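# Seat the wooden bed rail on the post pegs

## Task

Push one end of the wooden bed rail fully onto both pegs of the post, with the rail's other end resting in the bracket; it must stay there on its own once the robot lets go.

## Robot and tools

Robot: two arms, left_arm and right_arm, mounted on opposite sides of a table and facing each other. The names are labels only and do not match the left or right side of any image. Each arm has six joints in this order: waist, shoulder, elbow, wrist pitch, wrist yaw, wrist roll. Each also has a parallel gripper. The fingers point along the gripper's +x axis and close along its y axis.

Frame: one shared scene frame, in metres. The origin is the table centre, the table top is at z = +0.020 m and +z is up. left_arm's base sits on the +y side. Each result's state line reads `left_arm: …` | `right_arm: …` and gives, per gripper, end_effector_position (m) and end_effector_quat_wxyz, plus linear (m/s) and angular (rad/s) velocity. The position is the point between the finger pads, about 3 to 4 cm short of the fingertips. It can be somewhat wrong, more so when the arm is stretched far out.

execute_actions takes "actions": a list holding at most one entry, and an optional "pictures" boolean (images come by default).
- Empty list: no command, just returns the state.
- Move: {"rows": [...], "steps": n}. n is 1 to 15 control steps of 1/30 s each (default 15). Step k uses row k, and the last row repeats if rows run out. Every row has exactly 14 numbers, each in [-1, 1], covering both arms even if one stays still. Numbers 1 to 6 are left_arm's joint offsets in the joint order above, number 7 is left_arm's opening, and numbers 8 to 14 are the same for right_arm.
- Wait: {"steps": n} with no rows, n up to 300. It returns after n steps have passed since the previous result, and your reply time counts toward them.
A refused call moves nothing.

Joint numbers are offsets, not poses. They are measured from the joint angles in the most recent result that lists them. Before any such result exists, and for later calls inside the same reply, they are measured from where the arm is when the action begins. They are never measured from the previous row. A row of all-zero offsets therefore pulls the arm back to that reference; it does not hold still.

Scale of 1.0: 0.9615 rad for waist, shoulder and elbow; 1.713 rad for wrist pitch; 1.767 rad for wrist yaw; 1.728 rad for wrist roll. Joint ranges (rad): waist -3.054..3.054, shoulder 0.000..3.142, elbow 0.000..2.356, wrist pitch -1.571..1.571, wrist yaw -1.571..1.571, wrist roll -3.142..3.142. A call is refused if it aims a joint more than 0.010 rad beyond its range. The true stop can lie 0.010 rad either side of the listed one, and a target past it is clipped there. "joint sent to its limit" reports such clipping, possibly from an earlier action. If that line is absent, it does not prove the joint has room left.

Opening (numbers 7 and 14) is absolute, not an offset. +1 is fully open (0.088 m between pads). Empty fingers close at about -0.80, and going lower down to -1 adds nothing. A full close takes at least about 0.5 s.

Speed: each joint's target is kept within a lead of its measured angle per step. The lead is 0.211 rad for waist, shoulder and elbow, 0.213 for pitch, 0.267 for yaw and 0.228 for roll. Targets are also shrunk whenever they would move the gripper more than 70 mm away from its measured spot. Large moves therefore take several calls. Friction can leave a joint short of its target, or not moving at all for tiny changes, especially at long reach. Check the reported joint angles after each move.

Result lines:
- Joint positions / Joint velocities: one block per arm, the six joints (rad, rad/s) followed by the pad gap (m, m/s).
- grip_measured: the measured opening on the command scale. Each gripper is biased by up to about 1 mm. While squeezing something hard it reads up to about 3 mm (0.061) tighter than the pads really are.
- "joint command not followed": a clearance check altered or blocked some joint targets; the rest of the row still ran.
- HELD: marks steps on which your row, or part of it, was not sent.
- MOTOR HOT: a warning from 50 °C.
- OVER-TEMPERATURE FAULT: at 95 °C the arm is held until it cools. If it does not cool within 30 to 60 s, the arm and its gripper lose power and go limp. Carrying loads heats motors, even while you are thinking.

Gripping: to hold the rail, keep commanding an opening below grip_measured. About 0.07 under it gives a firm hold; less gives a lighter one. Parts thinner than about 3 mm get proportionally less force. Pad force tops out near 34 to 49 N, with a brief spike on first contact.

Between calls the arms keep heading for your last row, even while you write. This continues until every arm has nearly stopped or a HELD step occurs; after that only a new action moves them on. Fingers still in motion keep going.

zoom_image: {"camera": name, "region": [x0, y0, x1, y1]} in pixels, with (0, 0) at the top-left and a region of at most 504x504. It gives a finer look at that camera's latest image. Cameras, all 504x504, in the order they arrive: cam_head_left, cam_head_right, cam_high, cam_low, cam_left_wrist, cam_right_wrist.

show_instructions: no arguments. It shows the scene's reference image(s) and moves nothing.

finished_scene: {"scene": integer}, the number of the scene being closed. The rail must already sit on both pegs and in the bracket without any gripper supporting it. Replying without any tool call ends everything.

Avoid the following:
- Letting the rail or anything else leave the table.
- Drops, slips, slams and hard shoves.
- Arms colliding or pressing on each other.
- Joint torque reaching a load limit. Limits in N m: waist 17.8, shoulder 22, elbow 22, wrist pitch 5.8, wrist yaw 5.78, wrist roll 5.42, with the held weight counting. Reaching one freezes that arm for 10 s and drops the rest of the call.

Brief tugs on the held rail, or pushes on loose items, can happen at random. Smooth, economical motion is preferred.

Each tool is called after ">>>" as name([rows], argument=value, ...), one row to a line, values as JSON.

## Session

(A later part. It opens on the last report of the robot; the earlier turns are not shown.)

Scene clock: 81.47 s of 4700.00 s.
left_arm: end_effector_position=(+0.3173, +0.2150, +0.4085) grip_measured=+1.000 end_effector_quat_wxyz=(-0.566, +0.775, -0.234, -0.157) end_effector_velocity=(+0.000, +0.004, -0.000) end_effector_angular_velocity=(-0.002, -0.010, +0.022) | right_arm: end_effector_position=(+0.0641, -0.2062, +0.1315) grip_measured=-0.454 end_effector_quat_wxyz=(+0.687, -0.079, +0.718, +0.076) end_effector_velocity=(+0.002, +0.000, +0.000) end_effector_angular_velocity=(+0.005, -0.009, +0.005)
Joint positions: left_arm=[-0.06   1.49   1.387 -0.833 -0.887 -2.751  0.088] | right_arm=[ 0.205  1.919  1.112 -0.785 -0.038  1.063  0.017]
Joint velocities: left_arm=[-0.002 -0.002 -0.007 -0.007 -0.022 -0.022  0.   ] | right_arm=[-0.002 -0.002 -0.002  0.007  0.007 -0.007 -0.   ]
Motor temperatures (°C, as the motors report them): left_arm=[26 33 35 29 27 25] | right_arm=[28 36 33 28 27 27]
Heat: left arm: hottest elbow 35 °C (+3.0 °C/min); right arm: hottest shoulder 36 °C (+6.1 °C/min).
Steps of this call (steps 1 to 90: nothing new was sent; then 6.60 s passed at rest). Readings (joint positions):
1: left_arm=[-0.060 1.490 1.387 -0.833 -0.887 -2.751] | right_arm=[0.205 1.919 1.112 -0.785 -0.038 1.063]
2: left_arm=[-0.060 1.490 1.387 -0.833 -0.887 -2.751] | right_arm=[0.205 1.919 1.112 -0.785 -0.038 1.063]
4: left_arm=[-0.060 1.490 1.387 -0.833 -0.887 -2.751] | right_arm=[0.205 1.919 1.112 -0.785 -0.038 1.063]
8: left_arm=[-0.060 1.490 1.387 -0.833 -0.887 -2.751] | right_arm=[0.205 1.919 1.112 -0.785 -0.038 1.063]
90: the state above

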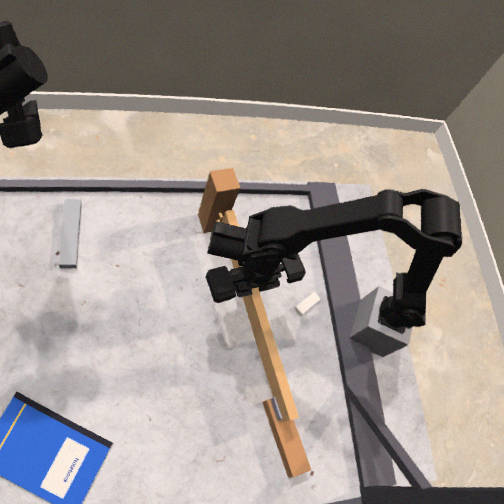

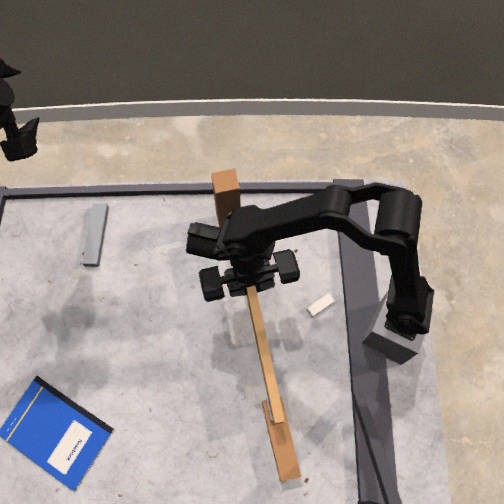

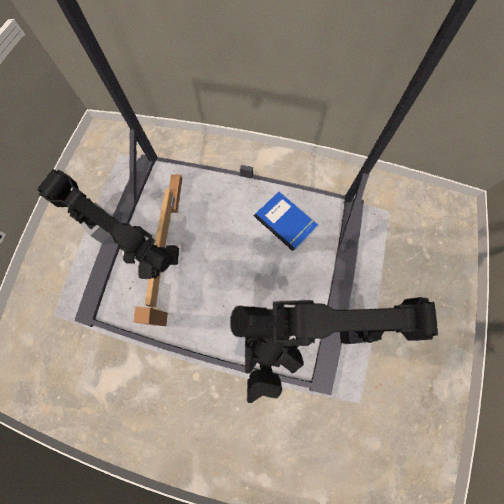

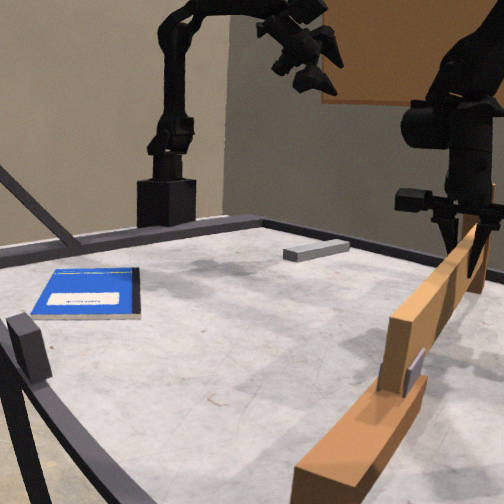

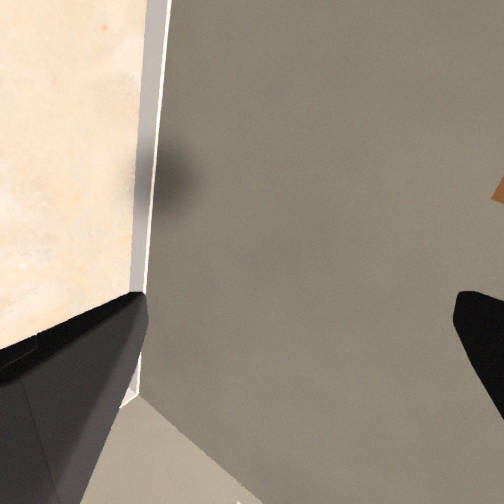

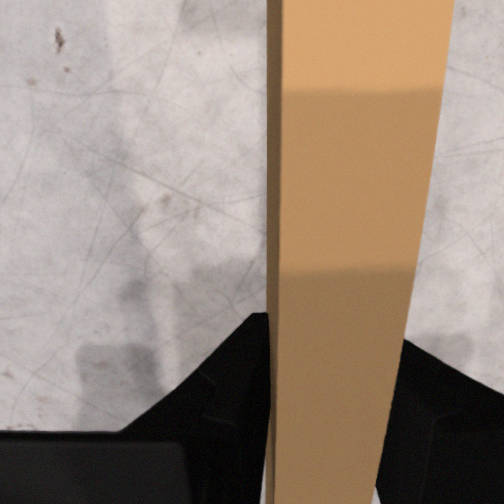

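>>> execute_actions([
  {"rows": [[0,0,0,0,0,0,1, 0.03,0.04,0.065,-0.015,0,0.017,-0.6]]},
])

>>> zoom_image(camera="cam_high", region=[125, 285, 185, 335])

Scene clock: 84.07 s of 4700.00 s.
left_arm: end_effector_position=(+0.3173, +0.2150, +0.4085) grip_measured=+1.000 end_effector_quat_wxyz=(-0.566, +0.775, -0.234, -0.157) end_effector_velocity=(-0.000, +0.001, +0.002) end_effector_angular_velocity=(-0.002, -0.004, +0.006) | right_arm: end_effector_position=(+0.0594, -0.1971, +0.1311) grip_measured=-0.454 end_effector_quat_wxyz=(+0.689, -0.084, +0.716, +0.072) end_effector_velocity=(-0.002, -0.005, +0.002) end_effector_angular_velocity=(-0.015, +0.011, -0.010)
Joint positions: left_arm=[-0.06   1.49   1.387 -0.833 -0.887 -2.751  0.088] | right_arm=[ 0.23   1.951  1.157 -0.806 -0.03   1.088  0.017]
Joint velocities: left_arm=[-0.002 -0.002  0.002 -0.007 -0.007 -0.007  0.   ] | right_arm=[-0.002 -0.007 -0.002 -0.022 -0.007  0.007 -0.   ]
Motor temperatures (°C, as the motors report them): left_arm=[26 33 35 30 27 25] | right_arm=[28 36 33 28 27 27]
Heat: left arm: hottest elbow 35 °C (+3.0 °C/min); right arm: hottest shoulder 36 °C (+5.0 °C/min).
Steps of this call (steps 1 to 63: nothing new was sent; steps 64 to 78: all 15 steps of this action). Readings (joint positions):
64: left_arm=[-0.060 1.490 1.387 -0.833 -0.887 -2.751] | right_arm=[0.208 1.927 1.121 -0.794 -0.035 1.070]
65: left_arm=[-0.060 1.490 1.387 -0.833 -0.887 -2.751] | right_arm=[0.214 1.934 1.132 -0.804 -0.029 1.079]
67: left_arm=[-0.060 1.490 1.387 -0.833 -0.887 -2.751] | right_arm=[0.221 1.945 1.146 -0.803 -0.027 1.084]
71: left_arm=[-0.060 1.490 1.387 -0.833 -0.887 -2.751] | right_arm=[0.229 1.949 1.156 -0.805 -0.028 1.085]
78: the state above

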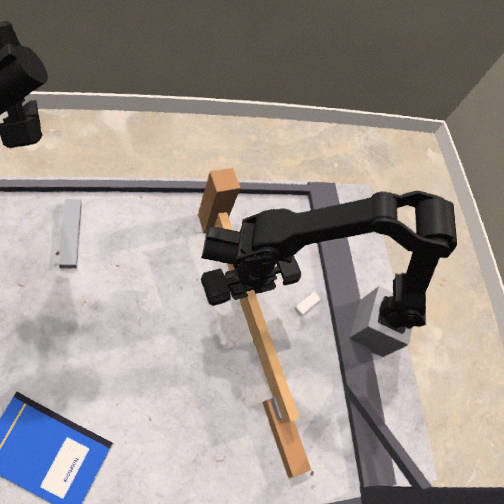

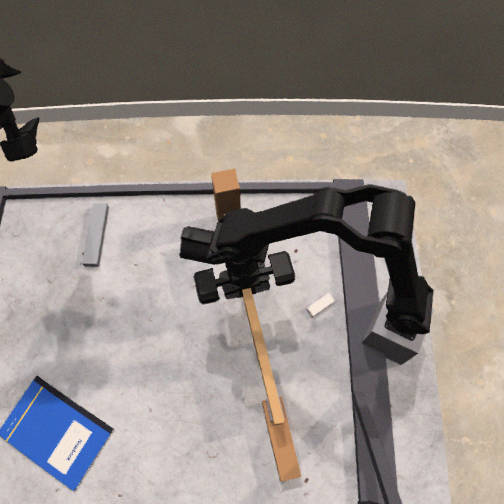

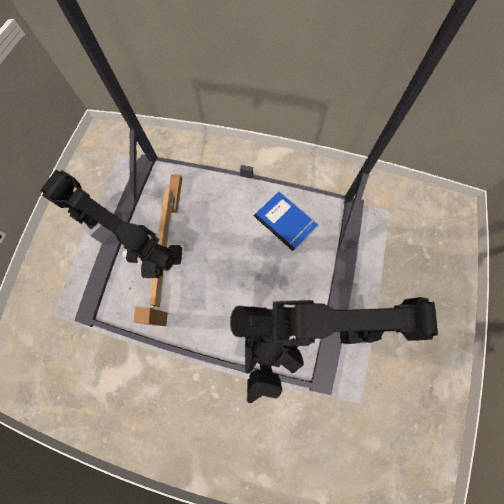

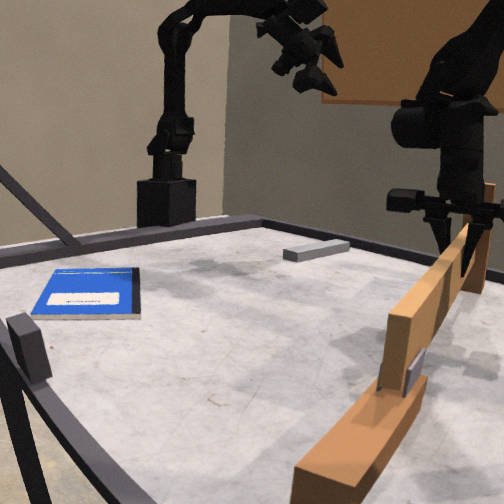

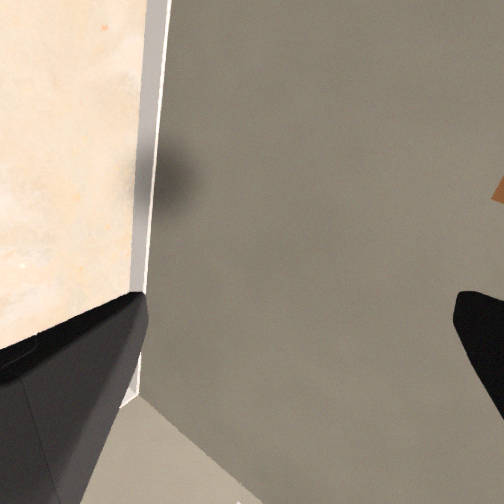

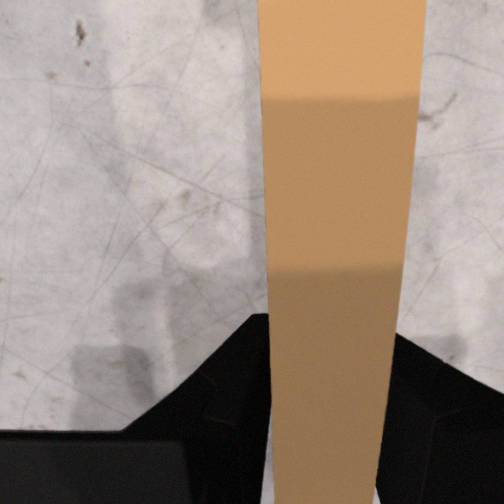

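Region (125, 285, 185, 335) of cam_high's 504x504 image, scaled by 8.400, with more detail than that image has.

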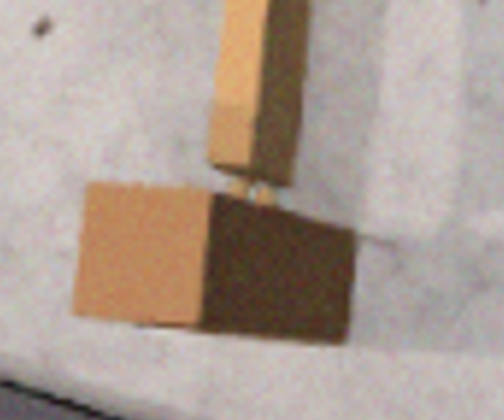

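Looks lined up. Push.

>>> execute_actions([
  {"rows": [[0,0,0,0,0,0,1, -0.06,0.03,0.03,0,0,-0.035,-0.6]]},
])

>>> zoom_image(camera="cam_high", region=[125, 285, 185, 335])

Scene clock: 87.30 s of 4700.00 s.
left_arm: end_effector_position=(+0.3173, +0.2150, +0.4085) grip_measured=+1.000 end_effector_quat_wxyz=(-0.566, +0.775, -0.234, -0.157) end_effector_velocity=(-0.001, +0.002, -0.000) end_effector_angular_velocity=(+0.002, -0.003, +0.006) | right_arm: end_effector_position=(+0.0625, -0.1975, +0.1285) grip_measured=-0.454 end_effector_quat_wxyz=(+0.675, -0.088, +0.728, +0.079) end_effector_velocity=(-0.003, -0.003, +0.002) end_effector_angular_velocity=(-0.010, +0.026, +0.004)
Joint positions: left_arm=[-0.06   1.49   1.387 -0.833 -0.887 -2.751  0.088] | right_arm=[ 0.205  1.966  1.165 -0.811 -0.064  1.045  0.017]
Joint velocities: left_arm=[-0.002 -0.002 -0.002 -0.007 -0.007 -0.007  0.   ] | right_arm=[-0.002 -0.002  0.002 -0.022 -0.022 -0.007 -0.   ]
Motor temperatures (°C, as the motors report them): left_arm=[26 33 35 30 27 25] | right_arm=[28 36 34 28 27 27]
Heat: left arm: hottest elbow 35 °C (+3.0 °C/min); right arm: hottest shoulder 36 °C (+4.0 °C/min).
Steps of this call (steps 1 to 15: the robot went on to your last target; steps 16 to 82: nothing new was sent; steps 83 to 97: all 15 steps of this action). Readings (joint positions):
83: left_arm=[-0.060 1.490 1.387 -0.833 -0.887 -2.751] | right_arm=[0.226 1.956 1.159 -0.807 -0.033 1.077]
84: left_arm=[-0.060 1.490 1.387 -0.833 -0.887 -2.751] | right_arm=[0.217 1.960 1.162 -0.809 -0.043 1.066]
86: left_arm=[-0.060 1.490 1.387 -0.833 -0.887 -2.751] | right_arm=[0.207 1.964 1.164 -0.810 -0.061 1.054]
90: left_arm=[-0.060 1.490 1.387 -0.833 -0.887 -2.751] | right_arm=[0.206 1.966 1.165 -0.811 -0.062 1.047]
97: the state above

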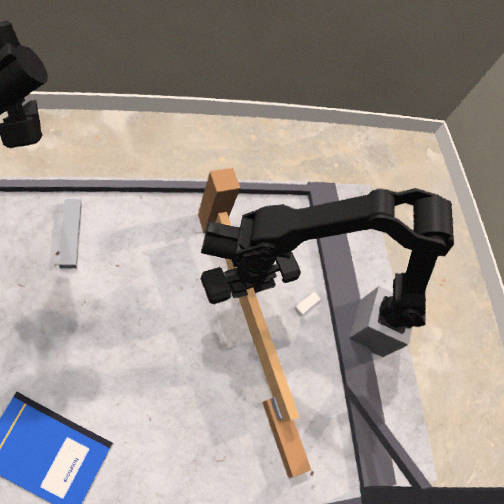

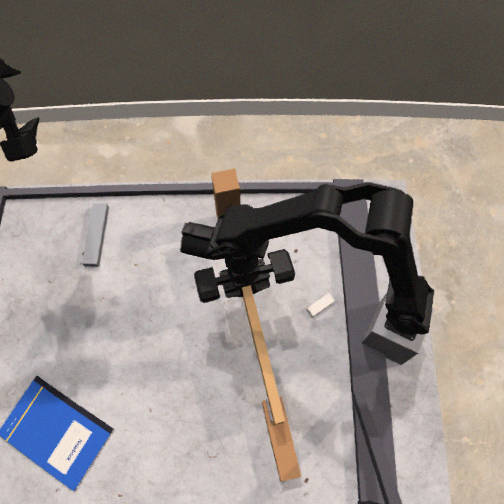

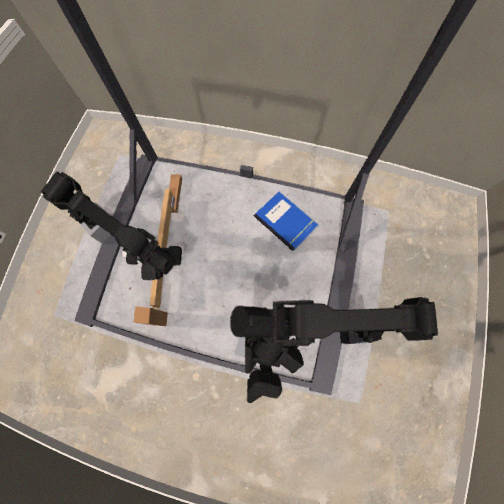

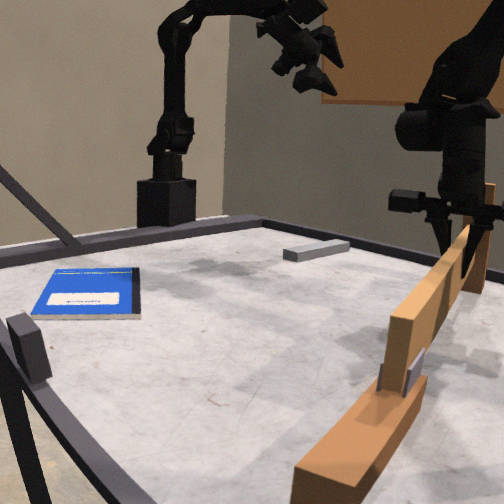

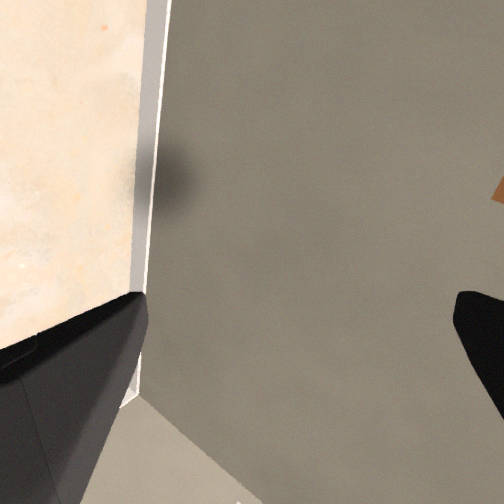

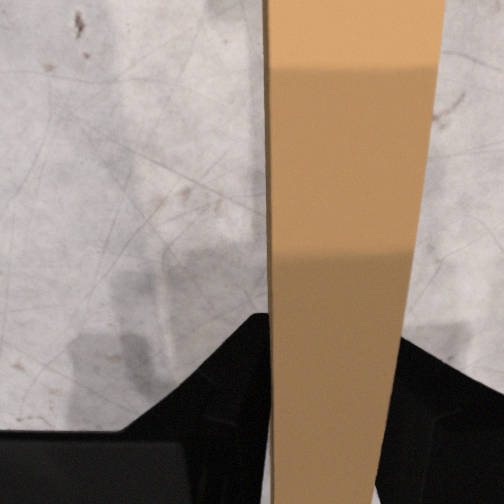

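Region (125, 285, 185, 335) of cam_high's 504x504 image, scaled by 8.400, with more detail than that image has.

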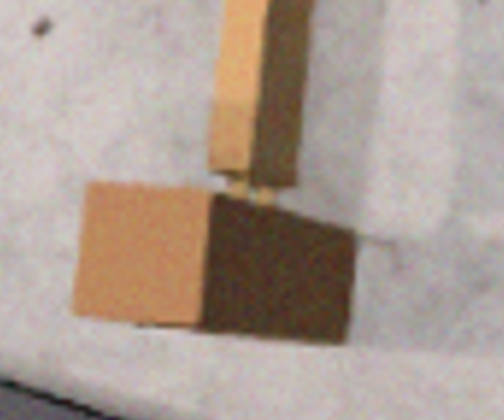

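>>> zoom_image(camera="cam_head_left", region=[200, 190, 250, 240])

Region (200, 190, 250, 240) of cam_head_left's 504x504 image, scaled by 10.080, with more detail than that image has.

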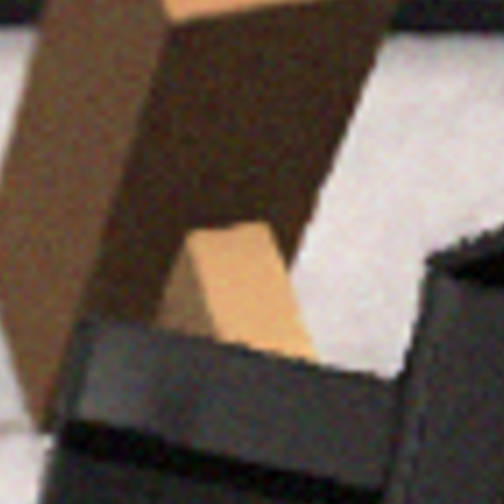

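>>> execute_actions([
  {"rows": [[0,0,0,0,0,0,1, 0.03,0.015,-0.02,0.02,0.02,0.017,-0.6]]},
], pictures=false)

Scene clock: 93.30 s of 4700.00 s.
left_arm: end_effector_position=(+0.3173, +0.2150, +0.4085) grip_measured=+1.000 end_effector_quat_wxyz=(-0.566, +0.775, -0.234, -0.157) end_effector_velocity=(-0.000, +0.001, +0.002) end_effector_angular_velocity=(-0.002, -0.004, +0.006) | right_arm: end_effector_position=(+0.0601, -0.1943, +0.1234) grip_measured=-0.454 end_effector_quat_wxyz=(+0.687, -0.087, +0.717, +0.078) end_effector_velocity=(-0.002, -0.005, +0.000) end_effector_angular_velocity=(-0.020, +0.013, -0.010)
Joint positions: left_arm=[-0.06   1.49   1.387 -0.833 -0.887 -2.751  0.088] | right_arm=[ 0.228  1.975  1.155 -0.778 -0.034  1.071  0.017]
Joint velocities: left_arm=[-0.002 -0.002  0.002 -0.007 -0.007 -0.007  0.   ] | right_arm=[-0.002 -0.002 -0.002 -0.022 -0.007  0.007  0.   ]
Motor temperatures (°C, as the motors report them): left_arm=[26 33 35 30 27 25] | right_arm=[28 36 34 28 27 27]
Heat: left arm: hottest elbow 35 °C (+2.0 °C/min); right arm: hottest shoulder 36 °C (+3.0 °C/min).
Steps of this call (steps 1 to 15: the robot went on to your last target; steps 16 to 90: nothing new was sent; then 2.50 s passed at rest; steps 91 to 105: all 15 steps of this action). Readings (joint positions):
91: left_arm=[-0.060 1.490 1.387 -0.833 -0.887 -2.751] | right_arm=[0.210 1.966 1.164 -0.809 -0.058 1.051]
92: left_arm=[-0.060 1.490 1.387 -0.833 -0.887 -2.751] | right_arm=[0.217 1.967 1.161 -0.802 -0.046 1.059]
94: left_arm=[-0.060 1.490 1.387 -0.833 -0.887 -2.751] | right_arm=[0.226 1.972 1.156 -0.784 -0.036 1.067]
98: left_arm=[-0.060 1.490 1.387 -0.833 -0.887 -2.751] | right_arm=[0.228 1.975 1.155 -0.780 -0.035 1.069]
105: the state above

>>> execute_actions([
  {"rows": [[0,0,0,0,0,0,1, -0.06,0.02,0.03,0,0,-0.035,-0.6]]},
])

>>> zoom_image(camera="cam_high", region=[125, 285, 185, 335])

Scene clock: 95.33 s of 4700.00 s.
left_arm: end_effector_position=(+0.3173, +0.2150, +0.4085) grip_measured=+1.000 end_effector_quat_wxyz=(-0.566, +0.775, -0.234, -0.157) end_effector_velocity=(-0.001, +0.002, -0.000) end_effector_angular_velocity=(+0.002, -0.003, +0.006) | right_arm: end_effector_position=(+0.0621, -0.1948, +0.1232) grip_measured=-0.454 end_effector_quat_wxyz=(+0.673, -0.090, +0.729, +0.088) end_effector_velocity=(+0.000, +0.001, +0.000) end_effector_angular_velocity=(+0.010, +0.005, +0.005)
Joint positions: left_arm=[-0.06   1.49   1.387 -0.833 -0.887 -2.751  0.088] | right_arm=[ 0.205  1.98   1.161 -0.786 -0.071  1.03   0.017]
Joint velocities: left_arm=[-0.002 -0.002 -0.002 -0.007 -0.007 -0.007  0.   ] | right_arm=[-0.002 -0.002 -0.002  0.007 -0.007 -0.007 -0.   ]
Motor temperatures (°C, as the motors report them): left_arm=[26 33 35 30 27 25] | right_arm=[28 36 34 28 27 27]
Heat: left arm: hottest elbow 35 °C (+2.0 °C/min); right arm: hottest shoulder 36 °C (+3.0 °C/min).
Steps of this call (steps 1 to 15: the robot went on to your last target; steps 16 to 46: nothing new was sent; steps 47 to 61: all 15 steps of this action). Readings (joint positions):
47: left_arm=[-0.060 1.490 1.387 -0.833 -0.887 -2.751] | right_arm=[0.223 1.976 1.155 -0.779 -0.040 1.061]
48: left_arm=[-0.060 1.490 1.387 -0.833 -0.887 -2.751] | right_arm=[0.216 1.977 1.157 -0.780 -0.053 1.051]
50: left_arm=[-0.060 1.490 1.387 -0.833 -0.887 -2.751] | right_arm=[0.209 1.979 1.158 -0.783 -0.066 1.039]
54: left_arm=[-0.060 1.490 1.387 -0.833 -0.887 -2.751] | right_arm=[0.207 1.980 1.160 -0.785 -0.069 1.032]
61: the state above

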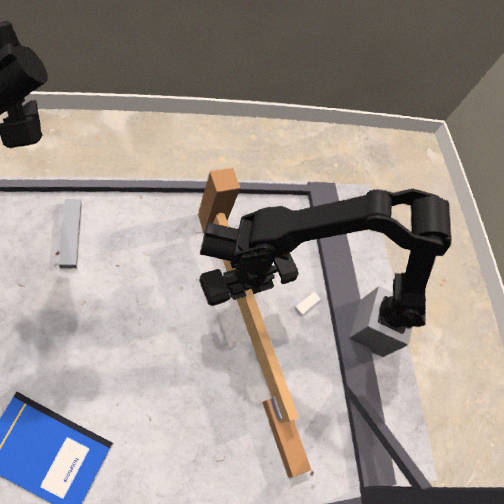

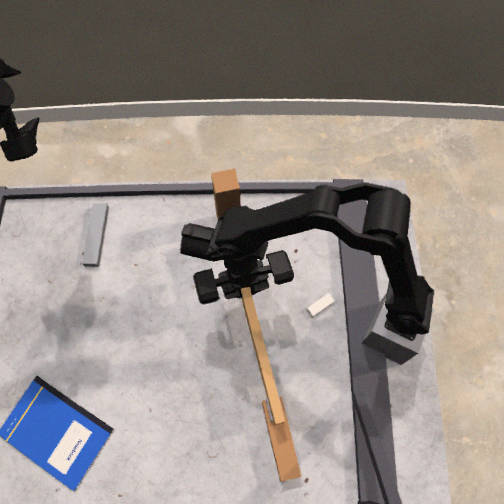

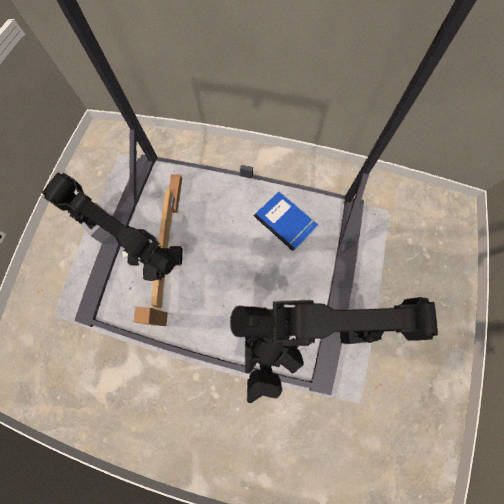

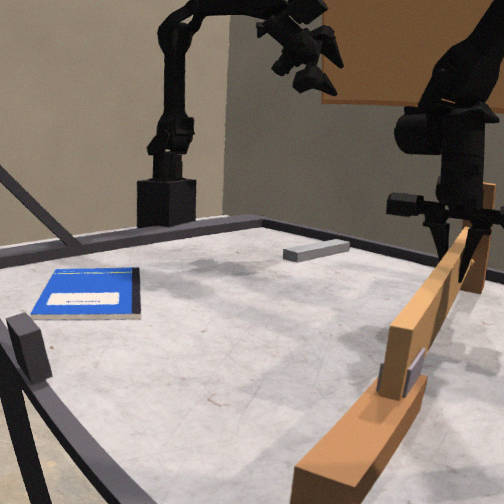

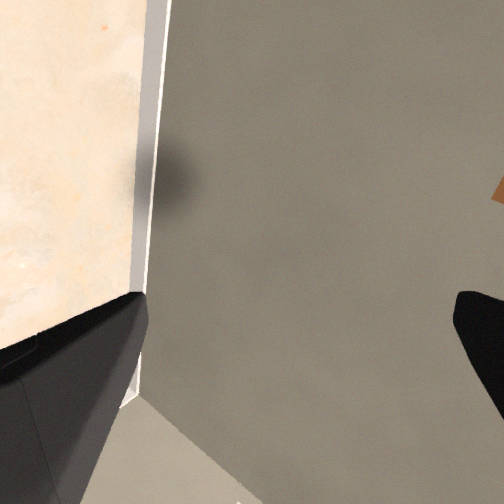

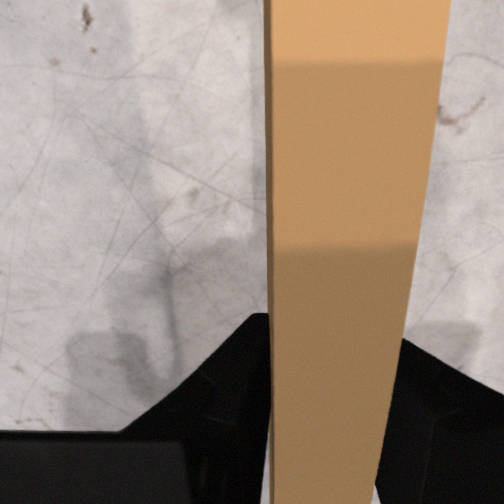

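Region (125, 285, 185, 335) of cam_high's 504x504 image, scaled by 8.400, with more detail than that image has.

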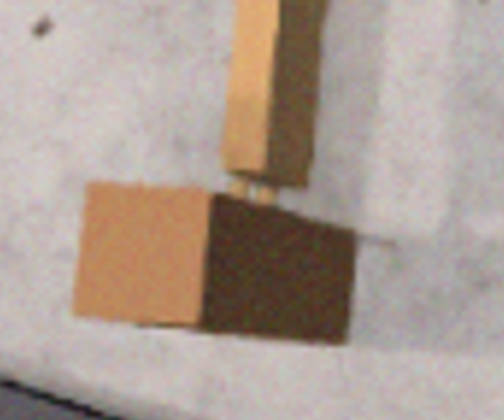

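>>> zoom_image(camera="cam_low", region=[424, 180, 504, 300])

Region (424, 180, 504, 300) of cam_low's 504x504 image, scaled by 4.200, with more detail than that image has.

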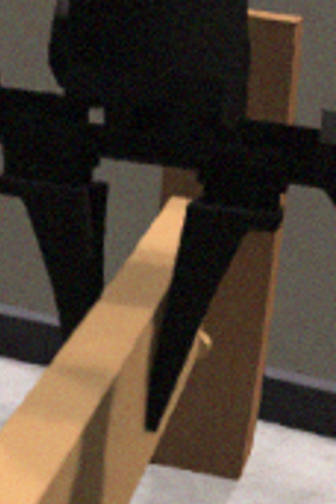

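>>> execute_actions([
  {"rows": [[0,0,0,0,0,0,1, 0.03,-0.025,-0.035,0.008,0.02,0.022,-0.6]]},
])

>>> zoom_image(camera="cam_low", region=[424, 180, 504, 300])

>>> zoom_image(camera="cam_high", region=[125, 285, 185, 335])

Scene clock: 100.93 s of 4700.00 s.
left_arm: end_effector_position=(+0.3173, +0.2150, +0.4085) grip_measured=+1.000 end_effector_quat_wxyz=(-0.566, +0.775, -0.234, -0.157) end_effector_velocity=(-0.001, -0.001, +0.002) end_effector_angular_velocity=(-0.019, +0.004, -0.003) | right_arm: end_effector_position=(+0.0591, -0.1977, +0.1198) grip_measured=-0.454 end_effector_quat_wxyz=(+0.684, -0.088, +0.720, +0.076) end_effector_velocity=(-0.003, -0.003, +0.001) end_effector_angular_velocity=(-0.005, +0.009, +0.010)
Joint positions: left_arm=[-0.06   1.49   1.387 -0.833 -0.887 -2.751  0.088] | right_arm=[ 0.225  1.976  1.139 -0.768 -0.041  1.07   0.017]
Joint velocities: left_arm=[-0.002 -0.007 -0.002  0.007  0.007 -0.007  0.   ] | right_arm=[ 0.002 -0.007 -0.007 -0.007 -0.007 -0.007 -0.   ]
Motor temperatures (°C, as the motors report them): left_arm=[26 33 35 30 27 25] | right_arm=[28 36 34 28 28 27]
Heat: left arm: hottest elbow 35 °C (+2.0 °C/min); right arm: hottest shoulder 36 °C (+2.0 °C/min).
Steps of this call (steps 1 to 15: the robot went on to your last target; steps 16 to 90: nothing new was sent; then 2.10 s passed at rest; steps 91 to 105: all 15 steps of this action). Readings (joint positions):
91: left_arm=[-0.060 1.490 1.387 -0.833 -0.887 -2.751] | right_arm=[0.210 1.980 1.157 -0.783 -0.065 1.038]
92: left_arm=[-0.060 1.490 1.387 -0.833 -0.887 -2.751] | right_arm=[0.217 1.979 1.153 -0.777 -0.053 1.047]
94: left_arm=[-0.060 1.490 1.387 -0.833 -0.887 -2.751] | right_arm=[0.223 1.978 1.148 -0.768 -0.042 1.058]
98: left_arm=[-0.060 1.490 1.387 -0.833 -0.887 -2.751] | right_arm=[0.224 1.978 1.141 -0.768 -0.041 1.068]
105: the state above

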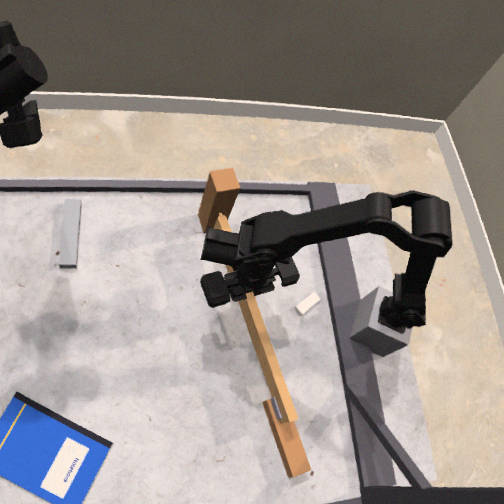

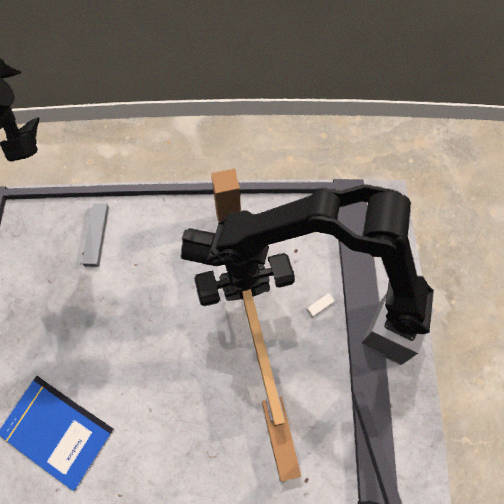

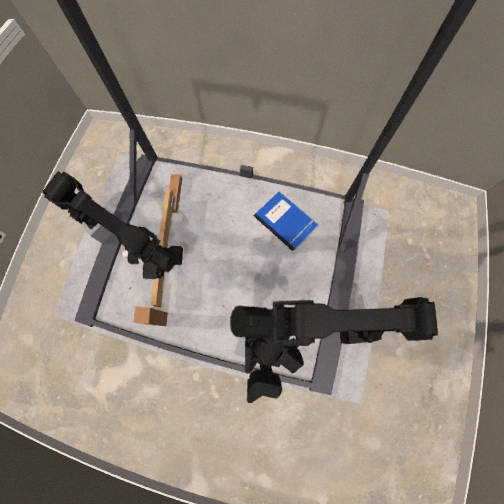

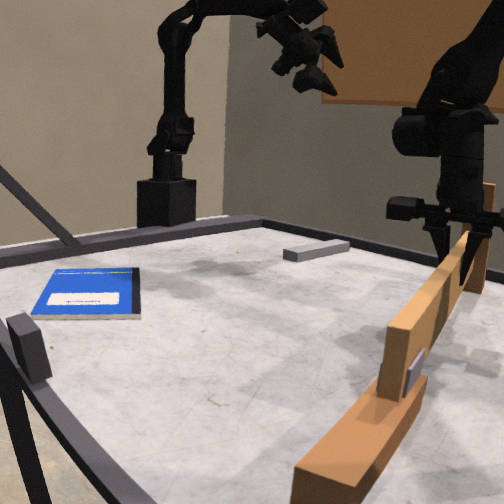

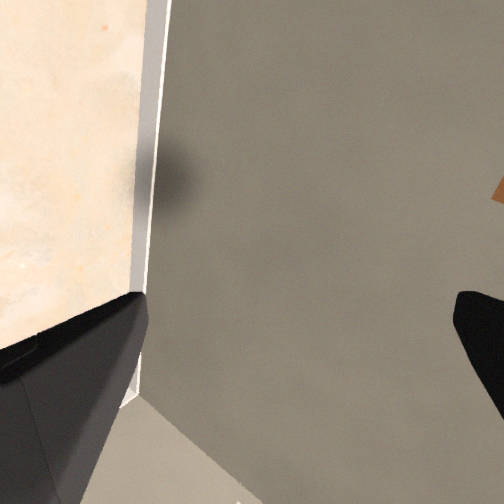

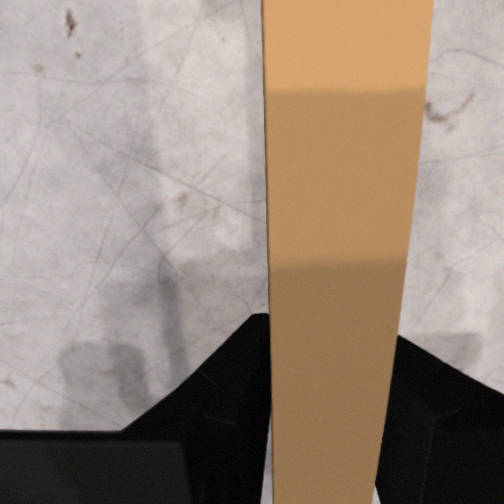

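Region (424, 180, 504, 300) of cam_low's 504x504 image, scaled by 4.200, with more detail than that image has.

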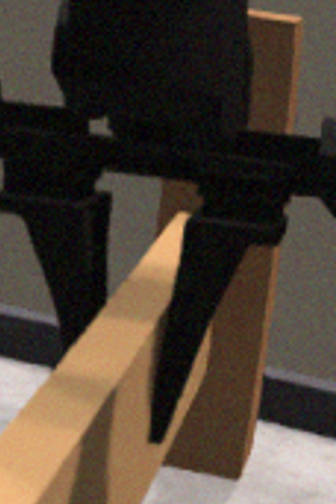

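Region (125, 285, 185, 335) of cam_high's 504x504 image, scaled by 8.400, with more detail than that image has.

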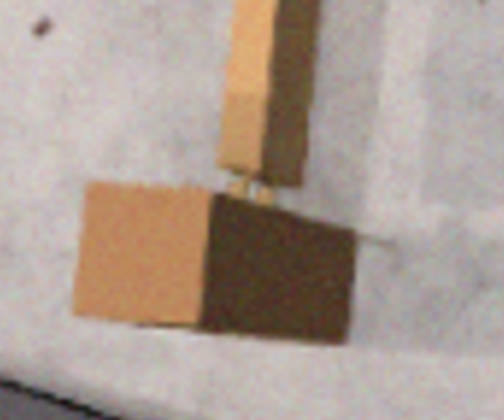

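>>> execute_actions([
  {"rows": [[0,0,0,0,0,0,1, 0.0,-0.04,-0.01,-0.015,0,0,-0.6]]},
])

>>> zoom_image(camera="cam_low", region=[424, 180, 504, 300])

>>> zoom_image(camera="cam_high", region=[125, 285, 185, 335])

Scene clock: 108.63 s of 4700.00 s.
left_arm: end_effector_position=(+0.3173, +0.2150, +0.4085) grip_measured=+1.000 end_effector_quat_wxyz=(-0.566, +0.775, -0.234, -0.157) end_effector_velocity=(-0.001, +0.002, -0.000) end_effector_angular_velocity=(-0.010, +0.000, +0.013) | right_arm: end_effector_position=(+0.0587, -0.1996, +0.1247) grip_measured=-0.454 end_effector_quat_wxyz=(+0.684, -0.086, +0.721, +0.074) end_effector_velocity=(-0.000, -0.000, +0.001) end_effector_angular_velocity=(-0.000, +0.008, +0.005)
Joint positions: left_arm=[-0.06   1.49   1.387 -0.833 -0.887 -2.751  0.088] | right_arm=[ 0.225  1.96   1.139 -0.785 -0.042  1.076  0.017]
Joint velocities: left_arm=[-0.002 -0.002 -0.002 -0.007 -0.007 -0.022  0.   ] | right_arm=[-0.002 -0.002  0.002 -0.007 -0.007 -0.007 -0.   ]
Motor temperatures (°C, as the motors report them): left_arm=[26 33 35 30 27 25] | right_arm=[28 38 33 28 27 27]
Heat: left arm: hottest elbow 35 °C (+2.0 °C/min); right arm: hottest shoulder 38 °C (+4.0 °C/min).
Steps of this call (steps 1 to 15: the robot went on to your last target; steps 16 to 90: nothing new was sent; then 4.20 s passed at rest; steps 91 to 105: all 15 steps of this action). Readings (joint positions):
91: left_arm=[-0.060 1.490 1.387 -0.833 -0.887 -2.751] | right_arm=[0.226 1.974 1.139 -0.770 -0.041 1.072]
92: left_arm=[-0.060 1.490 1.387 -0.833 -0.887 -2.751] | right_arm=[0.225 1.971 1.139 -0.775 -0.041 1.073]
94: left_arm=[-0.060 1.490 1.387 -0.833 -0.887 -2.751] | right_arm=[0.225 1.964 1.139 -0.782 -0.041 1.075]
98: left_arm=[-0.060 1.490 1.387 -0.833 -0.887 -2.751] | right_arm=[0.225 1.960 1.139 -0.785 -0.042 1.075]
105: the state above

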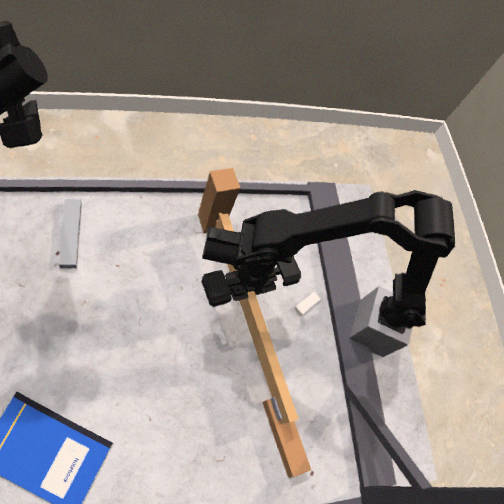

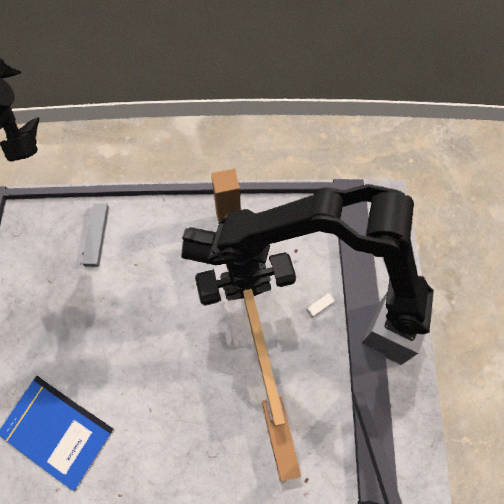

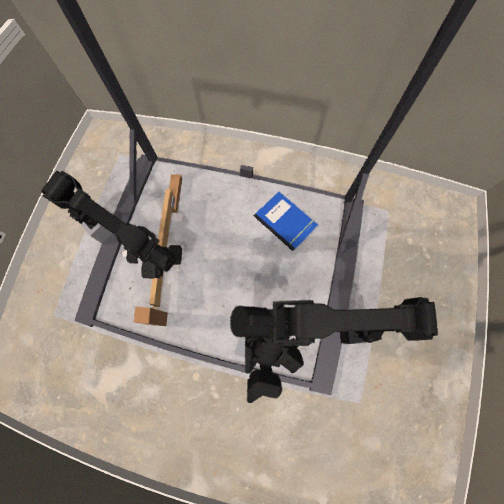

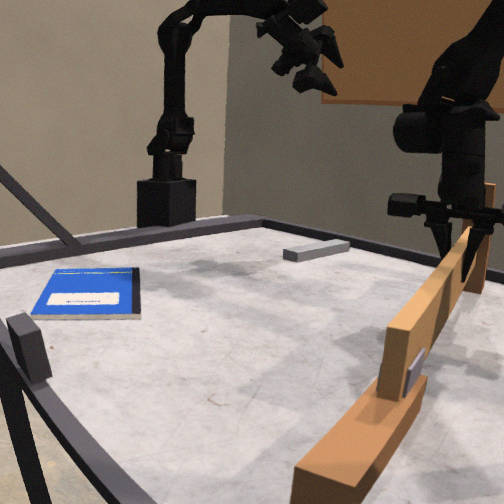

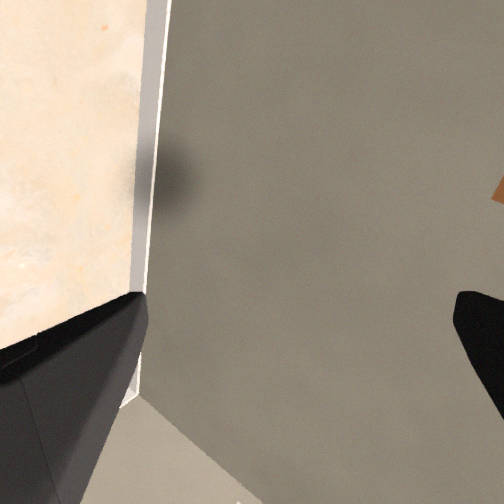

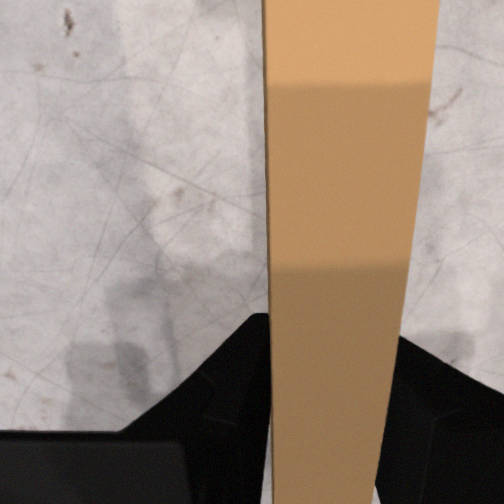

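Region (424, 180, 504, 300) of cam_low's 504x504 image, scaled by 4.200, with more detail than that image has.

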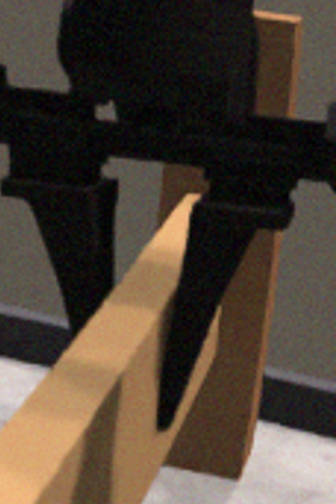

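Region (125, 285, 185, 335) of cam_high's 504x504 image, scaled by 8.400, with more detail than that image has.

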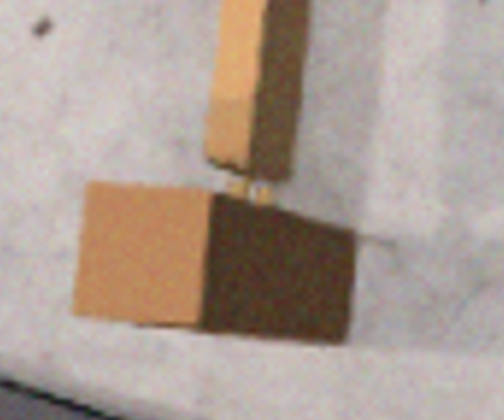

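>>> execute_actions([
  {"rows": [[0,0,0,0,0,0,1, -0.065,0.025,0.035,0,0,-0.03,-0.6]]},
])

>>> zoom_image(camera="cam_high", region=[125, 285, 185, 335])

Scene clock: 111.17 s of 4700.00 s.
left_arm: end_effector_position=(+0.3173, +0.2150, +0.4085) grip_measured=+1.000 end_effector_quat_wxyz=(-0.566, +0.775, -0.234, -0.157) end_effector_velocity=(-0.001, +0.002, -0.000) end_effector_angular_velocity=(-0.010, +0.000, +0.013) | right_arm: end_effector_position=(+0.0633, -0.1997, +0.1243) grip_measured=-0.454 end_effector_quat_wxyz=(+0.671, -0.084, +0.732, +0.078) end_effector_velocity=(-0.002, +0.000, +0.001) end_effector_angular_velocity=(+0.000, +0.008, +0.009)
Joint positions: left_arm=[-0.06   1.49   1.387 -0.833 -0.887 -2.751  0.088] | right_arm=[ 0.195  1.97   1.15  -0.794 -0.076  1.042  0.017]
Joint velocities: left_arm=[-0.002 -0.002 -0.002 -0.007 -0.007 -0.022  0.   ] | right_arm=[ 0.002 -0.002  0.002 -0.007 -0.007 -0.007 -0.   ]
Motor temperatures (°C, as the motors report them): left_arm=[26 33 35 30 27 25] | right_arm=[28 38 33 28 27 27]
Heat: left arm: hottest elbow 35 °C (+1.0 °C/min); right arm: hottest shoulder 38 °C (+3.0 °C/min).
Steps of this call (steps 1 to 15: the robot went on to your last target; steps 16 to 61: nothing new was sent; steps 62 to 76: all 15 steps of this action). Readings (joint positions):
62: left_arm=[-0.060 1.490 1.387 -0.833 -0.887 -2.751] | right_arm=[0.220 1.961 1.141 -0.786 -0.046 1.069]
63: left_arm=[-0.060 1.490 1.387 -0.833 -0.887 -2.751] | right_arm=[0.209 1.964 1.144 -0.788 -0.054 1.061]
65: left_arm=[-0.060 1.490 1.387 -0.833 -0.887 -2.751] | right_arm=[0.196 1.967 1.147 -0.791 -0.074 1.049]
69: left_arm=[-0.060 1.490 1.387 -0.833 -0.887 -2.751] | right_arm=[0.196 1.969 1.149 -0.793 -0.075 1.043]
76: the state above

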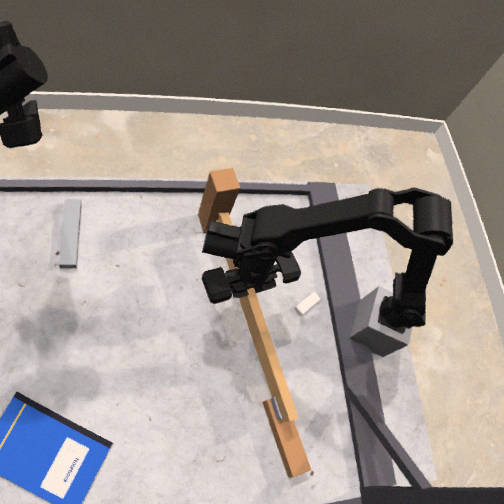

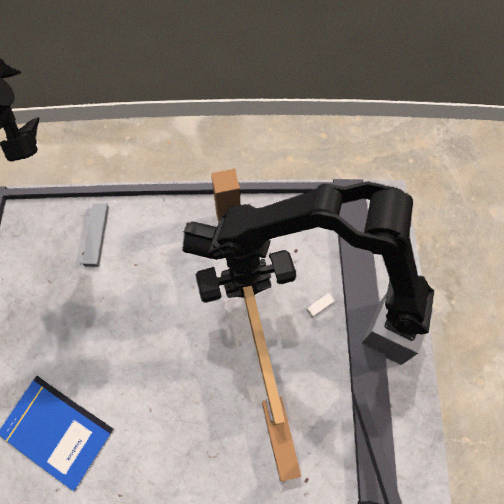

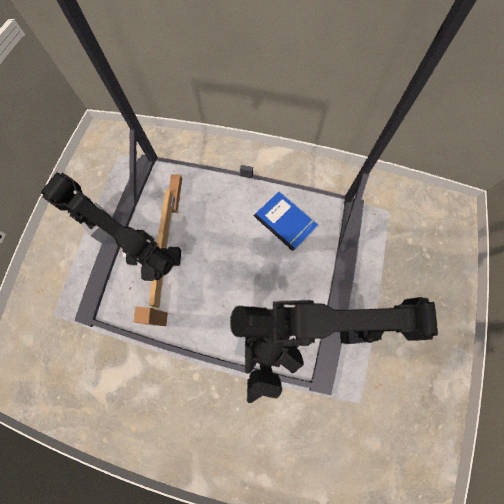

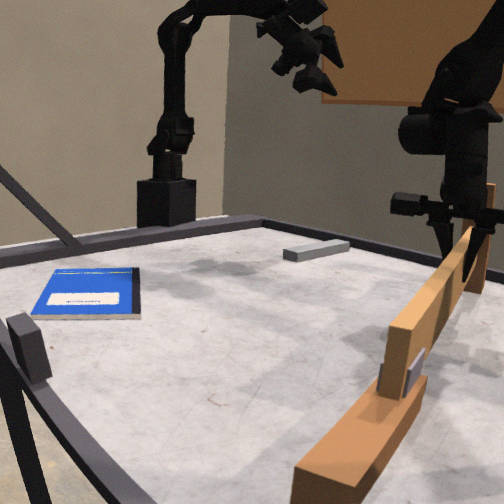

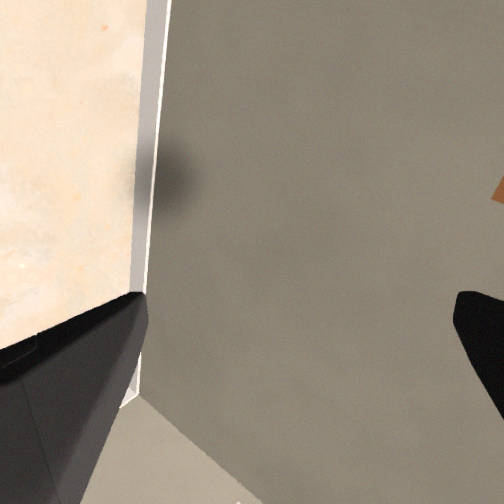

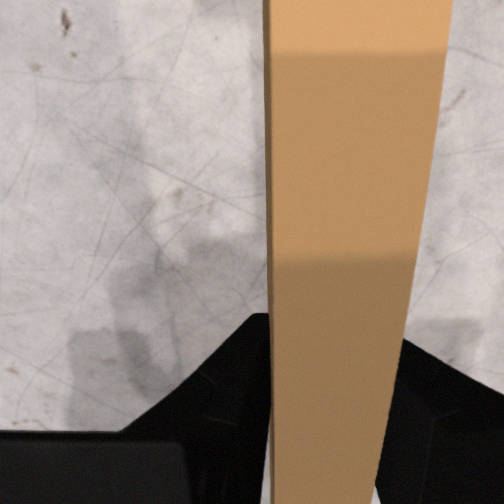

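Region (125, 285, 185, 335) of cam_high's 504x504 image, scaled by 8.400, with more detail than that image has.

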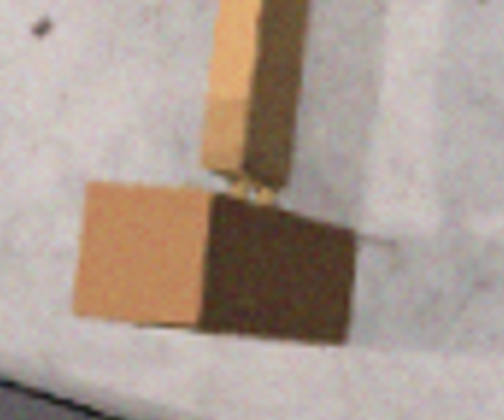

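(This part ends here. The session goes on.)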